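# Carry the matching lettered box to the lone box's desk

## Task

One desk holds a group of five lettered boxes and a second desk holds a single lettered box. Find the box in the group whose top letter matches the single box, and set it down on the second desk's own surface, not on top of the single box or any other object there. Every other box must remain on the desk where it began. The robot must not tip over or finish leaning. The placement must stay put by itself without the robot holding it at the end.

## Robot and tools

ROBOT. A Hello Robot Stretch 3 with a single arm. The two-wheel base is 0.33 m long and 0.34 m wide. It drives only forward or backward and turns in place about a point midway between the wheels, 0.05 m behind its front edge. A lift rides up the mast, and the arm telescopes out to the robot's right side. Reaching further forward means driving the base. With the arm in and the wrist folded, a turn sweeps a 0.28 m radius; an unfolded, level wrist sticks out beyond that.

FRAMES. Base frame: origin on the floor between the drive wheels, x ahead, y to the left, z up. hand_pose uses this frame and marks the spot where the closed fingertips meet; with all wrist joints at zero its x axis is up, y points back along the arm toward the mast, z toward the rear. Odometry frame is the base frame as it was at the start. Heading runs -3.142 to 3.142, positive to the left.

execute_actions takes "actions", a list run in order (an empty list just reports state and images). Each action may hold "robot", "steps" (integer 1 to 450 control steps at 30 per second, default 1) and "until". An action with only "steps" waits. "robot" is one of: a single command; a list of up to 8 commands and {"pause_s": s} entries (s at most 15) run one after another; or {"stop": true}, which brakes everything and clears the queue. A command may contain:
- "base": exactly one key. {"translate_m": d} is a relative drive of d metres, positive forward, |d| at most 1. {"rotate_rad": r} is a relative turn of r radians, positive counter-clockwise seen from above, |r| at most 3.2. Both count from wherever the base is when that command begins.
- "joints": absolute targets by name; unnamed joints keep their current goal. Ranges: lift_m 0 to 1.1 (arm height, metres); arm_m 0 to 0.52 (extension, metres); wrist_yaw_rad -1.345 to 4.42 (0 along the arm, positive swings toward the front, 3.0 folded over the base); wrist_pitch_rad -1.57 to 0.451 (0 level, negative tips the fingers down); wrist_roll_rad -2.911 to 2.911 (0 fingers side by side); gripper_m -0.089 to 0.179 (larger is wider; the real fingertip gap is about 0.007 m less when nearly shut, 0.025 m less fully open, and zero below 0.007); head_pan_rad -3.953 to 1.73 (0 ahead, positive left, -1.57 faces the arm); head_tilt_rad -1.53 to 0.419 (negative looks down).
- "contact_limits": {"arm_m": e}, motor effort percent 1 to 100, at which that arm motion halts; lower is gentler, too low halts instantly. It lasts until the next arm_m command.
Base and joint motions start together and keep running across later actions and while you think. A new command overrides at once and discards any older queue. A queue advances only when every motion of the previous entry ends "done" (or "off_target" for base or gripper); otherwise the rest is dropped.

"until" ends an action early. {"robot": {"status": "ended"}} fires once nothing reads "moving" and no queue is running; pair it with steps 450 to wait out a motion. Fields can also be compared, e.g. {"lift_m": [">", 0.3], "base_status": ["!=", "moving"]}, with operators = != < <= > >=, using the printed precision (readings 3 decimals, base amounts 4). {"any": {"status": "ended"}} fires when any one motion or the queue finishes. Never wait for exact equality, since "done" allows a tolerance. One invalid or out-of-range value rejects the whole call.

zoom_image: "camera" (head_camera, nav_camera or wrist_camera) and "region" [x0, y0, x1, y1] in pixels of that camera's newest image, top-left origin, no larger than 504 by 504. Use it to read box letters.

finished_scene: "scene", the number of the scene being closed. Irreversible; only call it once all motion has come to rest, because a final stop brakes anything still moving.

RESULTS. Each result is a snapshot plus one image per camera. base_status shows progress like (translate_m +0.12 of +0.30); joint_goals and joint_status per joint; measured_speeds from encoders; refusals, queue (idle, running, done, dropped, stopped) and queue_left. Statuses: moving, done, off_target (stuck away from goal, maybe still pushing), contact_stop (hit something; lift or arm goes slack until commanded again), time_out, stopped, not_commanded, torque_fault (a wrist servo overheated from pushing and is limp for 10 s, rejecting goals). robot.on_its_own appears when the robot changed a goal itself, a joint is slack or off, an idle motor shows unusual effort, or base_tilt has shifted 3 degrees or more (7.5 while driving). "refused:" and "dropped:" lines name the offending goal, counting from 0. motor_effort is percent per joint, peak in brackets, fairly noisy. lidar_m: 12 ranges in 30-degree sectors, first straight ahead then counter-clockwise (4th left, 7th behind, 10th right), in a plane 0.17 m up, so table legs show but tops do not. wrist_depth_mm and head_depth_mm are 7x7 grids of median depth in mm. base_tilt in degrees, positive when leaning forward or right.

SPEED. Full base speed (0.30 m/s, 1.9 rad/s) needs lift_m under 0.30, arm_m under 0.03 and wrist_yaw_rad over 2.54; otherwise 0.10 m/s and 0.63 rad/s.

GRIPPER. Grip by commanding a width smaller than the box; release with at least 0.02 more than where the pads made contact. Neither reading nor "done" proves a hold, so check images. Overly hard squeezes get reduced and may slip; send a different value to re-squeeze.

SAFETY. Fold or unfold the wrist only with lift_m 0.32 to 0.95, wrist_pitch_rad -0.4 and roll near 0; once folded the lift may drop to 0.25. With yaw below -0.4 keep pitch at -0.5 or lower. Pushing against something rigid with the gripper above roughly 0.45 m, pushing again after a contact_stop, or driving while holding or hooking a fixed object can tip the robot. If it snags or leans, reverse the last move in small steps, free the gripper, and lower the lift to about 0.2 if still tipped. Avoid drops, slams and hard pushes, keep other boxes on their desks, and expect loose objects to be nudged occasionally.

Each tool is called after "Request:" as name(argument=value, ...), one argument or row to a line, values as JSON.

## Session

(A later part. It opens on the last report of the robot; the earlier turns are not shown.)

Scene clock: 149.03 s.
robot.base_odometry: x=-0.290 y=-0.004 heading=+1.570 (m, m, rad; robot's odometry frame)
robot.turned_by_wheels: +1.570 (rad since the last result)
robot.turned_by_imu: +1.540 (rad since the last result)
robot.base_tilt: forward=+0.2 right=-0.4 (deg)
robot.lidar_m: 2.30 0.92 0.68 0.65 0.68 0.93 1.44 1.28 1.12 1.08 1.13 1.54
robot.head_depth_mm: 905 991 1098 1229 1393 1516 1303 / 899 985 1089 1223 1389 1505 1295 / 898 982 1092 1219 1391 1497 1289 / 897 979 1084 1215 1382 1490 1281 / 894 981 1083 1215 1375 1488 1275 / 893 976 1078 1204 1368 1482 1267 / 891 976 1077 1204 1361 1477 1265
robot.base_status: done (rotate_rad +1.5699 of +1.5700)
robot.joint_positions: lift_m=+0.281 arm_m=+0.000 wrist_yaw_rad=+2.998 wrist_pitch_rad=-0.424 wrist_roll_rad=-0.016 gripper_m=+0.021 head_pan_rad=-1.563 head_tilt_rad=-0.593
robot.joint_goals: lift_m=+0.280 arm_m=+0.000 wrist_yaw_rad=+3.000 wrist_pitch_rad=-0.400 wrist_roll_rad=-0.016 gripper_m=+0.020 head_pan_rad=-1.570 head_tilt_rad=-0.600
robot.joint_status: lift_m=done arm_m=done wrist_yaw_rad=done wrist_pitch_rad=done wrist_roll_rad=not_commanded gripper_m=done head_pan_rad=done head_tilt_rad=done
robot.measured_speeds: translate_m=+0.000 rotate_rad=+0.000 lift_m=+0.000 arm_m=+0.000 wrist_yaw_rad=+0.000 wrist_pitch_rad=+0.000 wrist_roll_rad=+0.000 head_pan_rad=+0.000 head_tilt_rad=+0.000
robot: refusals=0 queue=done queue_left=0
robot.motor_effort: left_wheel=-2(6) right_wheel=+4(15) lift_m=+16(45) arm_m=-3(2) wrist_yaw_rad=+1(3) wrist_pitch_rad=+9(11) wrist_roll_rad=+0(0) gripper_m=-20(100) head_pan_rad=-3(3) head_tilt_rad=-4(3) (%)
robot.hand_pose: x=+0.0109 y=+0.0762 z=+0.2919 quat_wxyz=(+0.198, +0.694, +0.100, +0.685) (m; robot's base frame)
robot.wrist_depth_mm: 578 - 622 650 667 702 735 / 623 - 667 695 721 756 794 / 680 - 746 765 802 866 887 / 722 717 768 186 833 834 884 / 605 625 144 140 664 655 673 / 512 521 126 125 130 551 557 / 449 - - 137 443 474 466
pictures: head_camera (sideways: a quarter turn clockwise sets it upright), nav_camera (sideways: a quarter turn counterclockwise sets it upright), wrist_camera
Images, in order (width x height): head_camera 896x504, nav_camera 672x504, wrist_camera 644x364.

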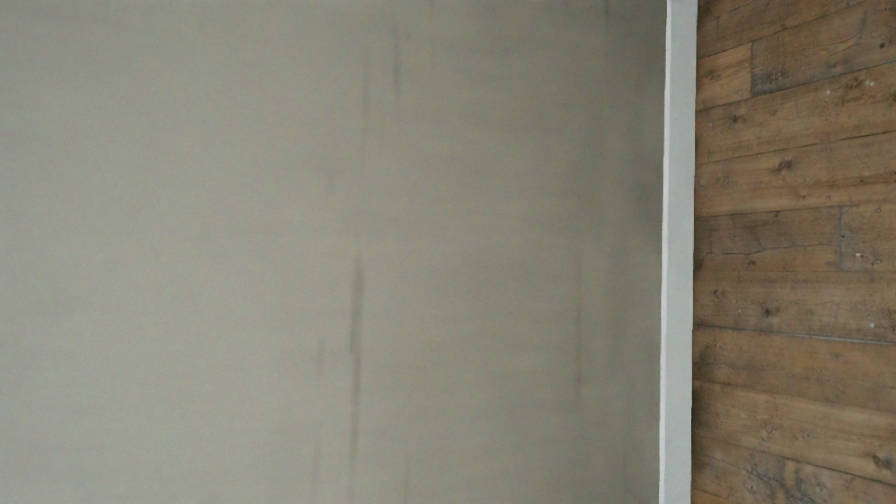

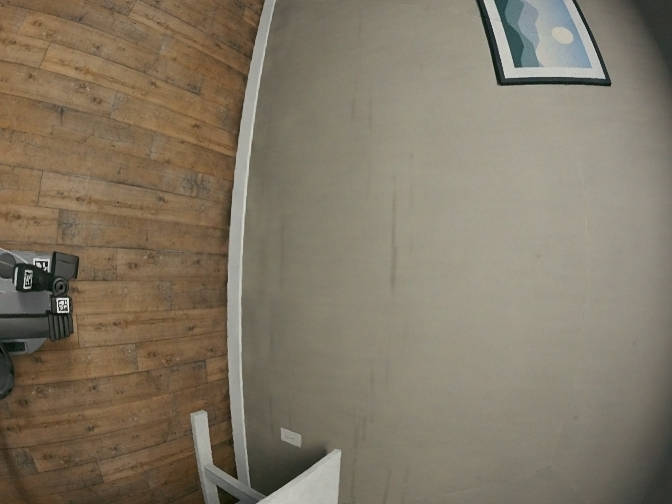

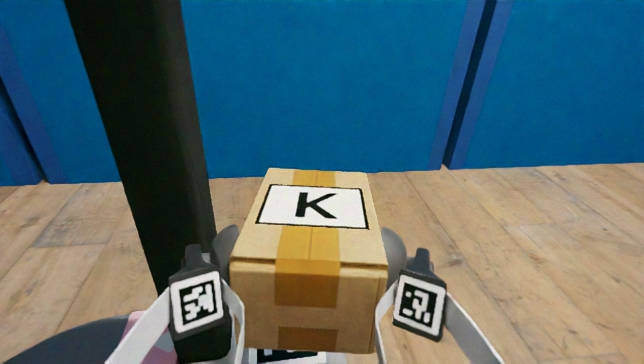

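Request:
execute_actions(
  actions=[
    {"robot":[{"base":{"translate_m":1.0}},{"base":{"translate_m":0.75}},{"base":{"rotate_rad":1.57}},{"base":{"translate_m":1.0}},{"base":{"translate_m":0.8}},{"base":{"rotate_rad":1.57}},{"base":{"translate_m":1.0}},{"base":{"translate_m":0.75}}],"steps":450,"until":{"robot":{"status":"ended"}}},
    {"steps":450,"until":{"robot":{"status":"ended"}}},
    {"steps":100,"until":{"robot":{"status":"ended"}}},
    {"robot":[{"base":{"rotate_rad":1.57},"joints":{"lift_m":0.93,"head_pan_rad":-1.9,"head_tilt_rad":-0.5}},{"joints":{"wrist_yaw_rad":0}},{"joints":{"lift_m":1.05}},{"joints":{"wrist_pitch_rad":-0.3,"arm_m":0.48}}],"steps":450,"until":{"robot":{"status":"ended"}}},
    {"steps":100,"until":{"robot":{"status":"ended"}}},
  ],
)

Scene clock: 201.43 s.
robot.base_odometry: x=-2.093 y=+0.000 heading=-0.004 (m, m, rad; robot's odometry frame)
robot.turned_by_wheels: +4.710 (rad since the last result)
robot.turned_by_imu: +4.623 (rad since the last result)
robot.base_tilt: forward=+0.2 right=-0.3 (deg)
robot.lidar_m: 1.17 0.82 1.51 2.32 2.00 1.92 1.41 1.55 0.97 0.82 1.08 0.85
robot.head_depth_mm: 1462 1602 - - - 1673 1374 / 1402 1520 - - 1002 1576 1375 / 1345 1433 - 1189 988 1659 1363 / 1304 1384 - 1298 939 1652 1352 / 1251 1317 1490 1284 930 1504 1345 / 1210 1281 1424 1272 920 1487 1280 / 1168 - 1394 1254 911 1381 1328
robot.base_status: done (rotate_rad +1.5699 of +1.5700)
robot.joint_positions: lift_m=+1.049 arm_m=+0.480 wrist_yaw_rad=+0.001 wrist_pitch_rad=-0.331 wrist_roll_rad=-0.016 gripper_m=+0.021 head_pan_rad=-1.893 head_tilt_rad=-0.507
robot.joint_goals: lift_m=+1.050 arm_m=+0.480 wrist_yaw_rad=+0.000 wrist_pitch_rad=-0.300 wrist_roll_rad=-0.016 gripper_m=+0.020 head_pan_rad=-1.900 head_tilt_rad=-0.500
robot.joint_status: lift_m=done arm_m=done wrist_yaw_rad=done wrist_pitch_rad=done wrist_roll_rad=not_commanded gripper_m=done head_pan_rad=done head_tilt_rad=done
robot.measured_speeds: translate_m=+0.000 rotate_rad=+0.000 lift_m=+0.000 arm_m=+0.000 wrist_yaw_rad=+0.000 wrist_pitch_rad=+0.000 wrist_roll_rad=+0.000 head_pan_rad=+0.000 head_tilt_rad=+0.000
robot: refusals=0 queue=done queue_left=0
robot.motor_effort: left_wheel=-2(7) right_wheel=+3(15) lift_m=+48(52) arm_m=+2(4) wrist_yaw_rad=-2(4) wrist_pitch_rad=+12(12) wrist_roll_rad=+0(0) gripper_m=-20(20) head_pan_rad=-4(28) head_tilt_rad=+3(10) (%)
robot.hand_pose: x=-0.0212 y=-0.8593 z=+1.0821 quat_wxyz=(+0.703, +0.118, -0.691, -0.115) (m; robot's base frame)
robot.wrist_depth_mm: 636 642 633 660 663 651 660 / 674 695 707 687 699 695 717 / 735 750 738 730 749 770 769 / 788 774 767 187 811 825 825 / 812 800 756 140 836 875 867 / 629 651 125 125 130 678 702 / 522 543 518 139 531 553 576
pictures: head_camera (sideways: a quarter turn clockwise sets it upright), nav_camera (sideways: a quarter turn counterclockwise sets it upright), wrist_camera
Images, in order (width x height): head_camera 896x504, nav_camera 672x504, wrist_camera 644x364.

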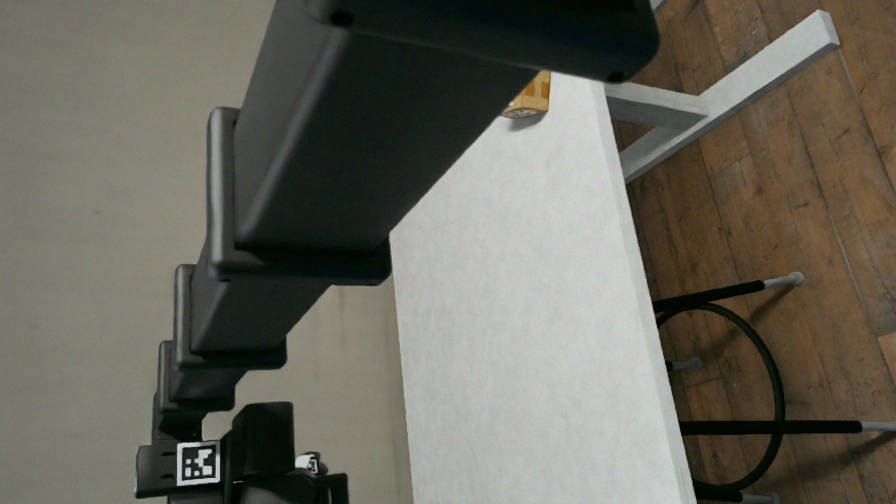

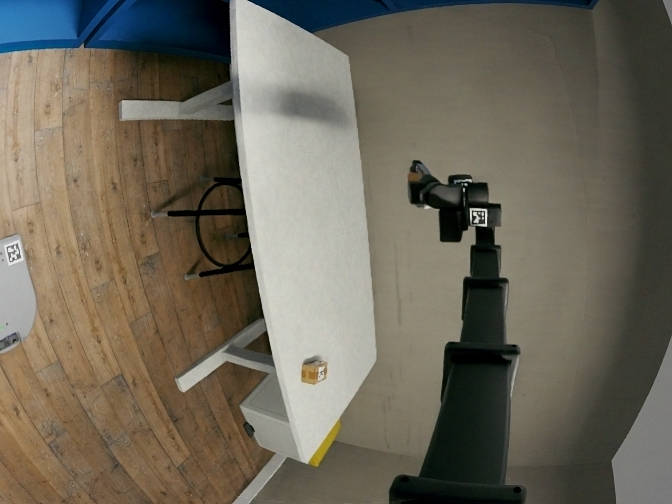

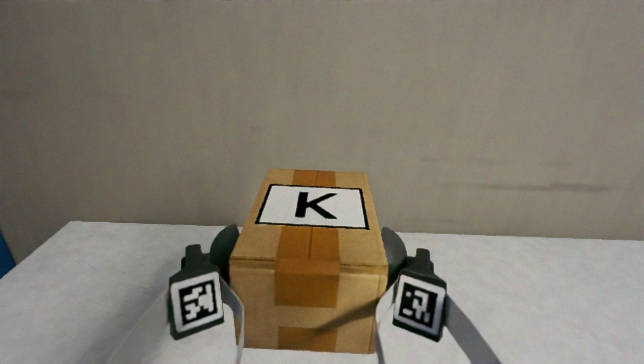

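Request:
execute_actions(
  actions=[
    {"robot":{"joints":{"lift_m":0.76,"head_pan_rad":-2.05}},"steps":300,"until":{"robot":{"status":"ended"}}},
  ],
)

Scene clock: 206.90 s.
robot.base_odometry: x=-2.093 y=+0.000 heading=-0.004 (m, m, rad; robot's odometry frame)
robot.turned_by_wheels: +0.000 (rad since the last result)
robot.turned_by_imu: +0.000 (rad since the last result)
robot.base_tilt: forward=+0.2 right=-0.4 (deg)
robot.lidar_m: 1.18 0.82 1.51 2.32 2.00 1.92 1.41 1.56 0.97 0.81 1.08 0.85
robot.head_depth_mm: 1674 1849 2068 1968 1838 1673 1379 / 1569 1727 1915 1334 1826 1663 1374 / 1484 1619 1770 1320 1037 1613 1365 / 1397 1507 1662 1304 1020 1647 1391 / 1329 1433 1557 1281 936 1685 - / 1266 1358 1469 1273 959 - 1306 / 1203 1288 1390 1293 - 1504 1299
robot.base_status: done (rotate_rad +1.5699 of +1.5700)
robot.joint_positions: lift_m=+0.761 arm_m=+0.480 wrist_yaw_rad=+0.001 wrist_pitch_rad=-0.330 wrist_roll_rad=-0.016 gripper_m=+0.021 head_pan_rad=-2.043 head_tilt_rad=-0.507
robot.joint_goals: lift_m=+0.760 arm_m=+0.480 wrist_yaw_rad=+0.000 wrist_pitch_rad=-0.300 wrist_roll_rad=-0.016 gripper_m=+0.020 head_pan_rad=-2.050 head_tilt_rad=-0.500
robot.joint_status: lift_m=done arm_m=done wrist_yaw_rad=done wrist_pitch_rad=done wrist_roll_rad=not_commanded gripper_m=done head_pan_rad=done head_tilt_rad=done
robot.measured_speeds: translate_m=+0.000 rotate_rad=+0.000 lift_m=+0.000 arm_m=+0.000 wrist_yaw_rad=+0.000 wrist_pitch_rad=+0.000 wrist_roll_rad=+0.000 head_pan_rad=+0.000 head_tilt_rad=+0.000
robot: refusals=0 queue=done queue_left=0
robot.motor_effort: left_wheel=-2(2) right_wheel=+4(3) lift_m=+16(48) arm_m=+3(3) wrist_yaw_rad=-2(2) wrist_pitch_rad=+11(12) wrist_roll_rad=+0(0) gripper_m=-20(19) head_pan_rad=-4(22) head_tilt_rad=+3(3) (%)
robot.hand_pose: x=-0.0212 y=-0.8593 z=+0.7933 quat_wxyz=(+0.703, +0.118, -0.691, -0.115) (m; robot's base frame)
robot.wrist_depth_mm: 633 638 639 641 646 650 670 / 670 692 689 686 699 682 721 / 541 562 581 606 646 665 682 / 385 395 401 187 428 444 460 / 299 300 293 140 325 328 337 / 244 250 126 126 129 266 267 / 204 207 199 138 207 218 225
pictures: head_camera (sideways: a quarter turn clockwise sets it upright), nav_camera (sideways: a quarter turn counterclockwise sets it upright), wrist_camera
Images, in order (width x height): head_camera 896x504, nav_camera 672x504, wrist_camera 644x364.

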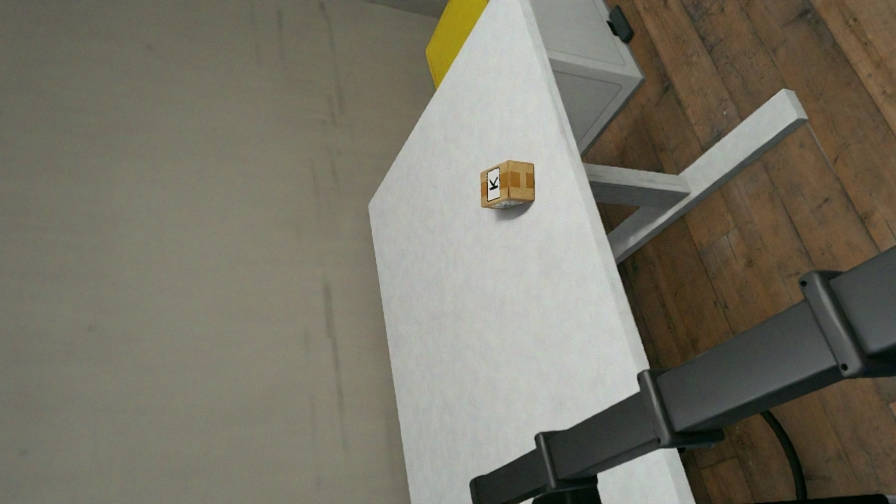

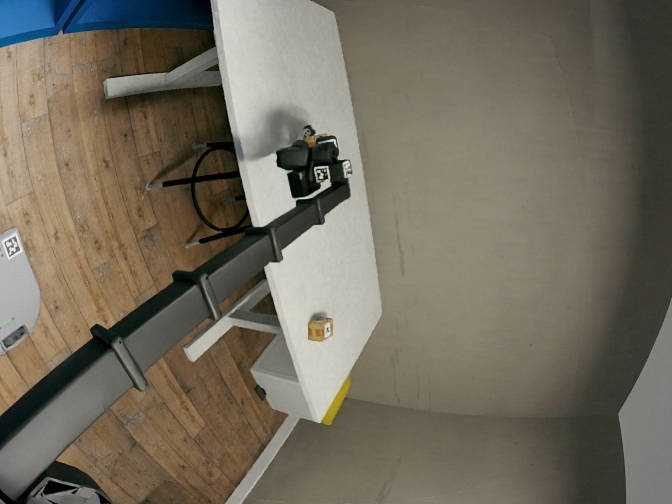

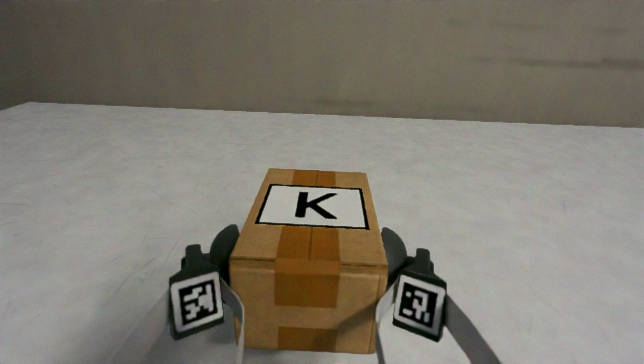

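K confirmed.

Request:
execute_actions(
  actions=[
    {"robot":[{"joints":{"lift_m":0.715}},{"joints":{"gripper_m":0.13}},{"joints":{"lift_m":0.8}},{"joints":{"arm_m":0.1}}],"steps":400,"until":{"robot":{"status":"ended"}}},
  ],
)

Request:
finished_scene(
  scene=2,
)

Scene clock: 217.13 s.
robot.base_odometry: x=-2.093 y=+0.000 heading=-0.004 (m, m, rad; robot's odometry frame)
robot.turned_by_wheels: +0.000 (rad since the last result)
robot.turned_by_imu: +0.000 (rad since the last result)
robot.base_tilt: forward=+0.2 right=-0.4 (deg)
robot.lidar_m: 1.17 0.82 1.51 2.32 2.00 1.91 1.42 1.55 0.97 0.82 1.07 0.85
robot.head_depth_mm: 1670 1855 2077 1997 1825 1675 1373 / 1571 1730 1913 1335 1824 1664 1371 / 1477 1608 1770 1318 1033 1613 1365 / 1403 1523 1662 1298 1019 1653 1394 / 1331 1435 1561 1287 932 1683 - / 1266 1362 1472 1273 922 1527 - / 1207 1292 1390 1258 916 793 -
robot.base_status: done (rotate_rad +1.5699 of +1.5700)
robot.joint_positions: lift_m=+0.799 arm_m=+0.100 wrist_yaw_rad=+0.001 wrist_pitch_rad=-0.322 wrist_roll_rad=-0.016 gripper_m=+0.130 head_pan_rad=-2.043 head_tilt_rad=-0.507
robot.joint_goals: lift_m=+0.800 arm_m=+0.100 wrist_yaw_rad=+0.000 wrist_pitch_rad=-0.300 wrist_roll_rad=-0.016 gripper_m=+0.130 head_pan_rad=-2.050 head_tilt_rad=-0.500
robot.joint_status: lift_m=done arm_m=done wrist_yaw_rad=done wrist_pitch_rad=done wrist_roll_rad=not_commanded gripper_m=done head_pan_rad=done head_tilt_rad=done
robot.measured_speeds: translate_m=+0.000 rotate_rad=+0.000 lift_m=+0.000 arm_m=+0.000 wrist_yaw_rad=+0.000 wrist_pitch_rad=+0.000 wrist_roll_rad=+0.000 head_pan_rad=+0.000 head_tilt_rad=+0.000
robot: refusals=0 queue=done queue_left=0
robot.motor_effort: left_wheel=-2(2) right_wheel=+4(4) lift_m=+46(49) arm_m=-4(4) wrist_yaw_rad=-1(2) wrist_pitch_rad=+8(12) wrist_roll_rad=+0(0) gripper_m=+0(100) head_pan_rad=-4(4) head_tilt_rad=+2(3) (%)
robot.hand_pose: x=-0.0212 y=-0.4807 z=+0.8342 quat_wxyz=(+0.704, +0.115, -0.692, -0.112) (m; robot's base frame)
robot.wrist_depth_mm: 995 966 993 - - - - / - - - - - - - / 691 702 735 778 799 838 883 / 477 486 504 516 544 556 565 / 387 392 389 391 402 412 422 / - - - - - - 901 / 990 - - - - - -
pictures: head_camera (sideways: a quarter turn clockwise sets it upright), nav_camera (sideways: a quarter turn counterclockwise sets it upright), wrist_camera
Images, in order (width x height): head_camera 896x504, nav_camera 672x504, wrist_camera 644x364.

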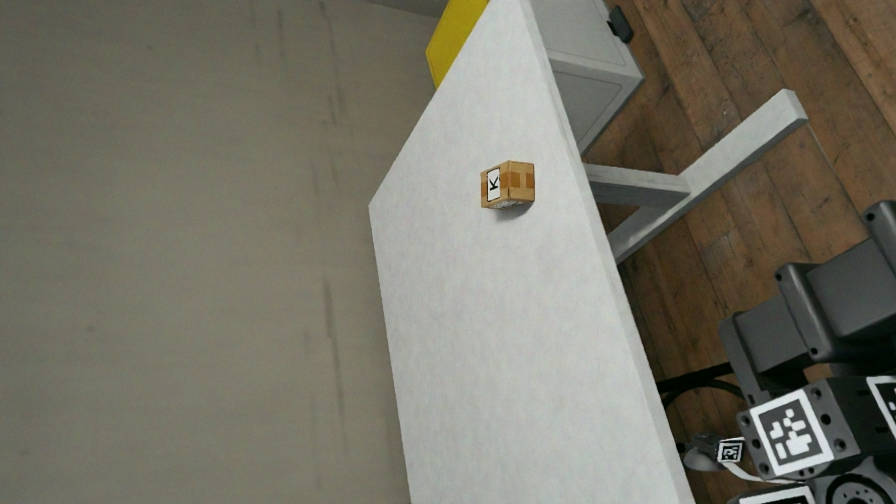

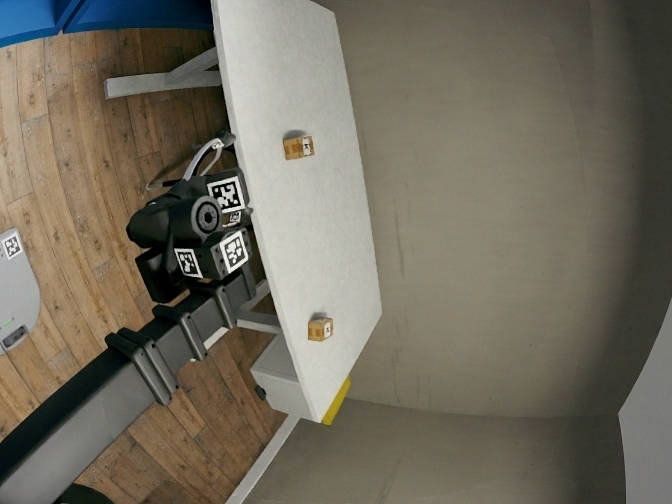

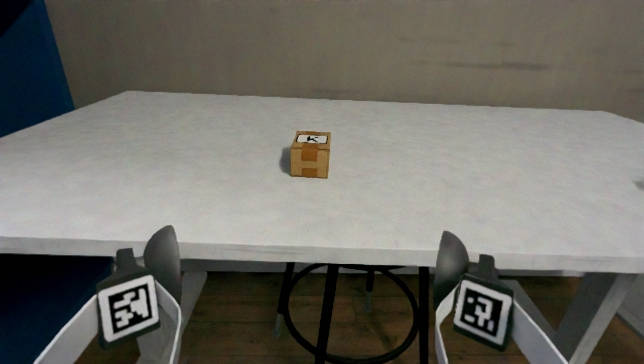

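The scene is finished: the task was done.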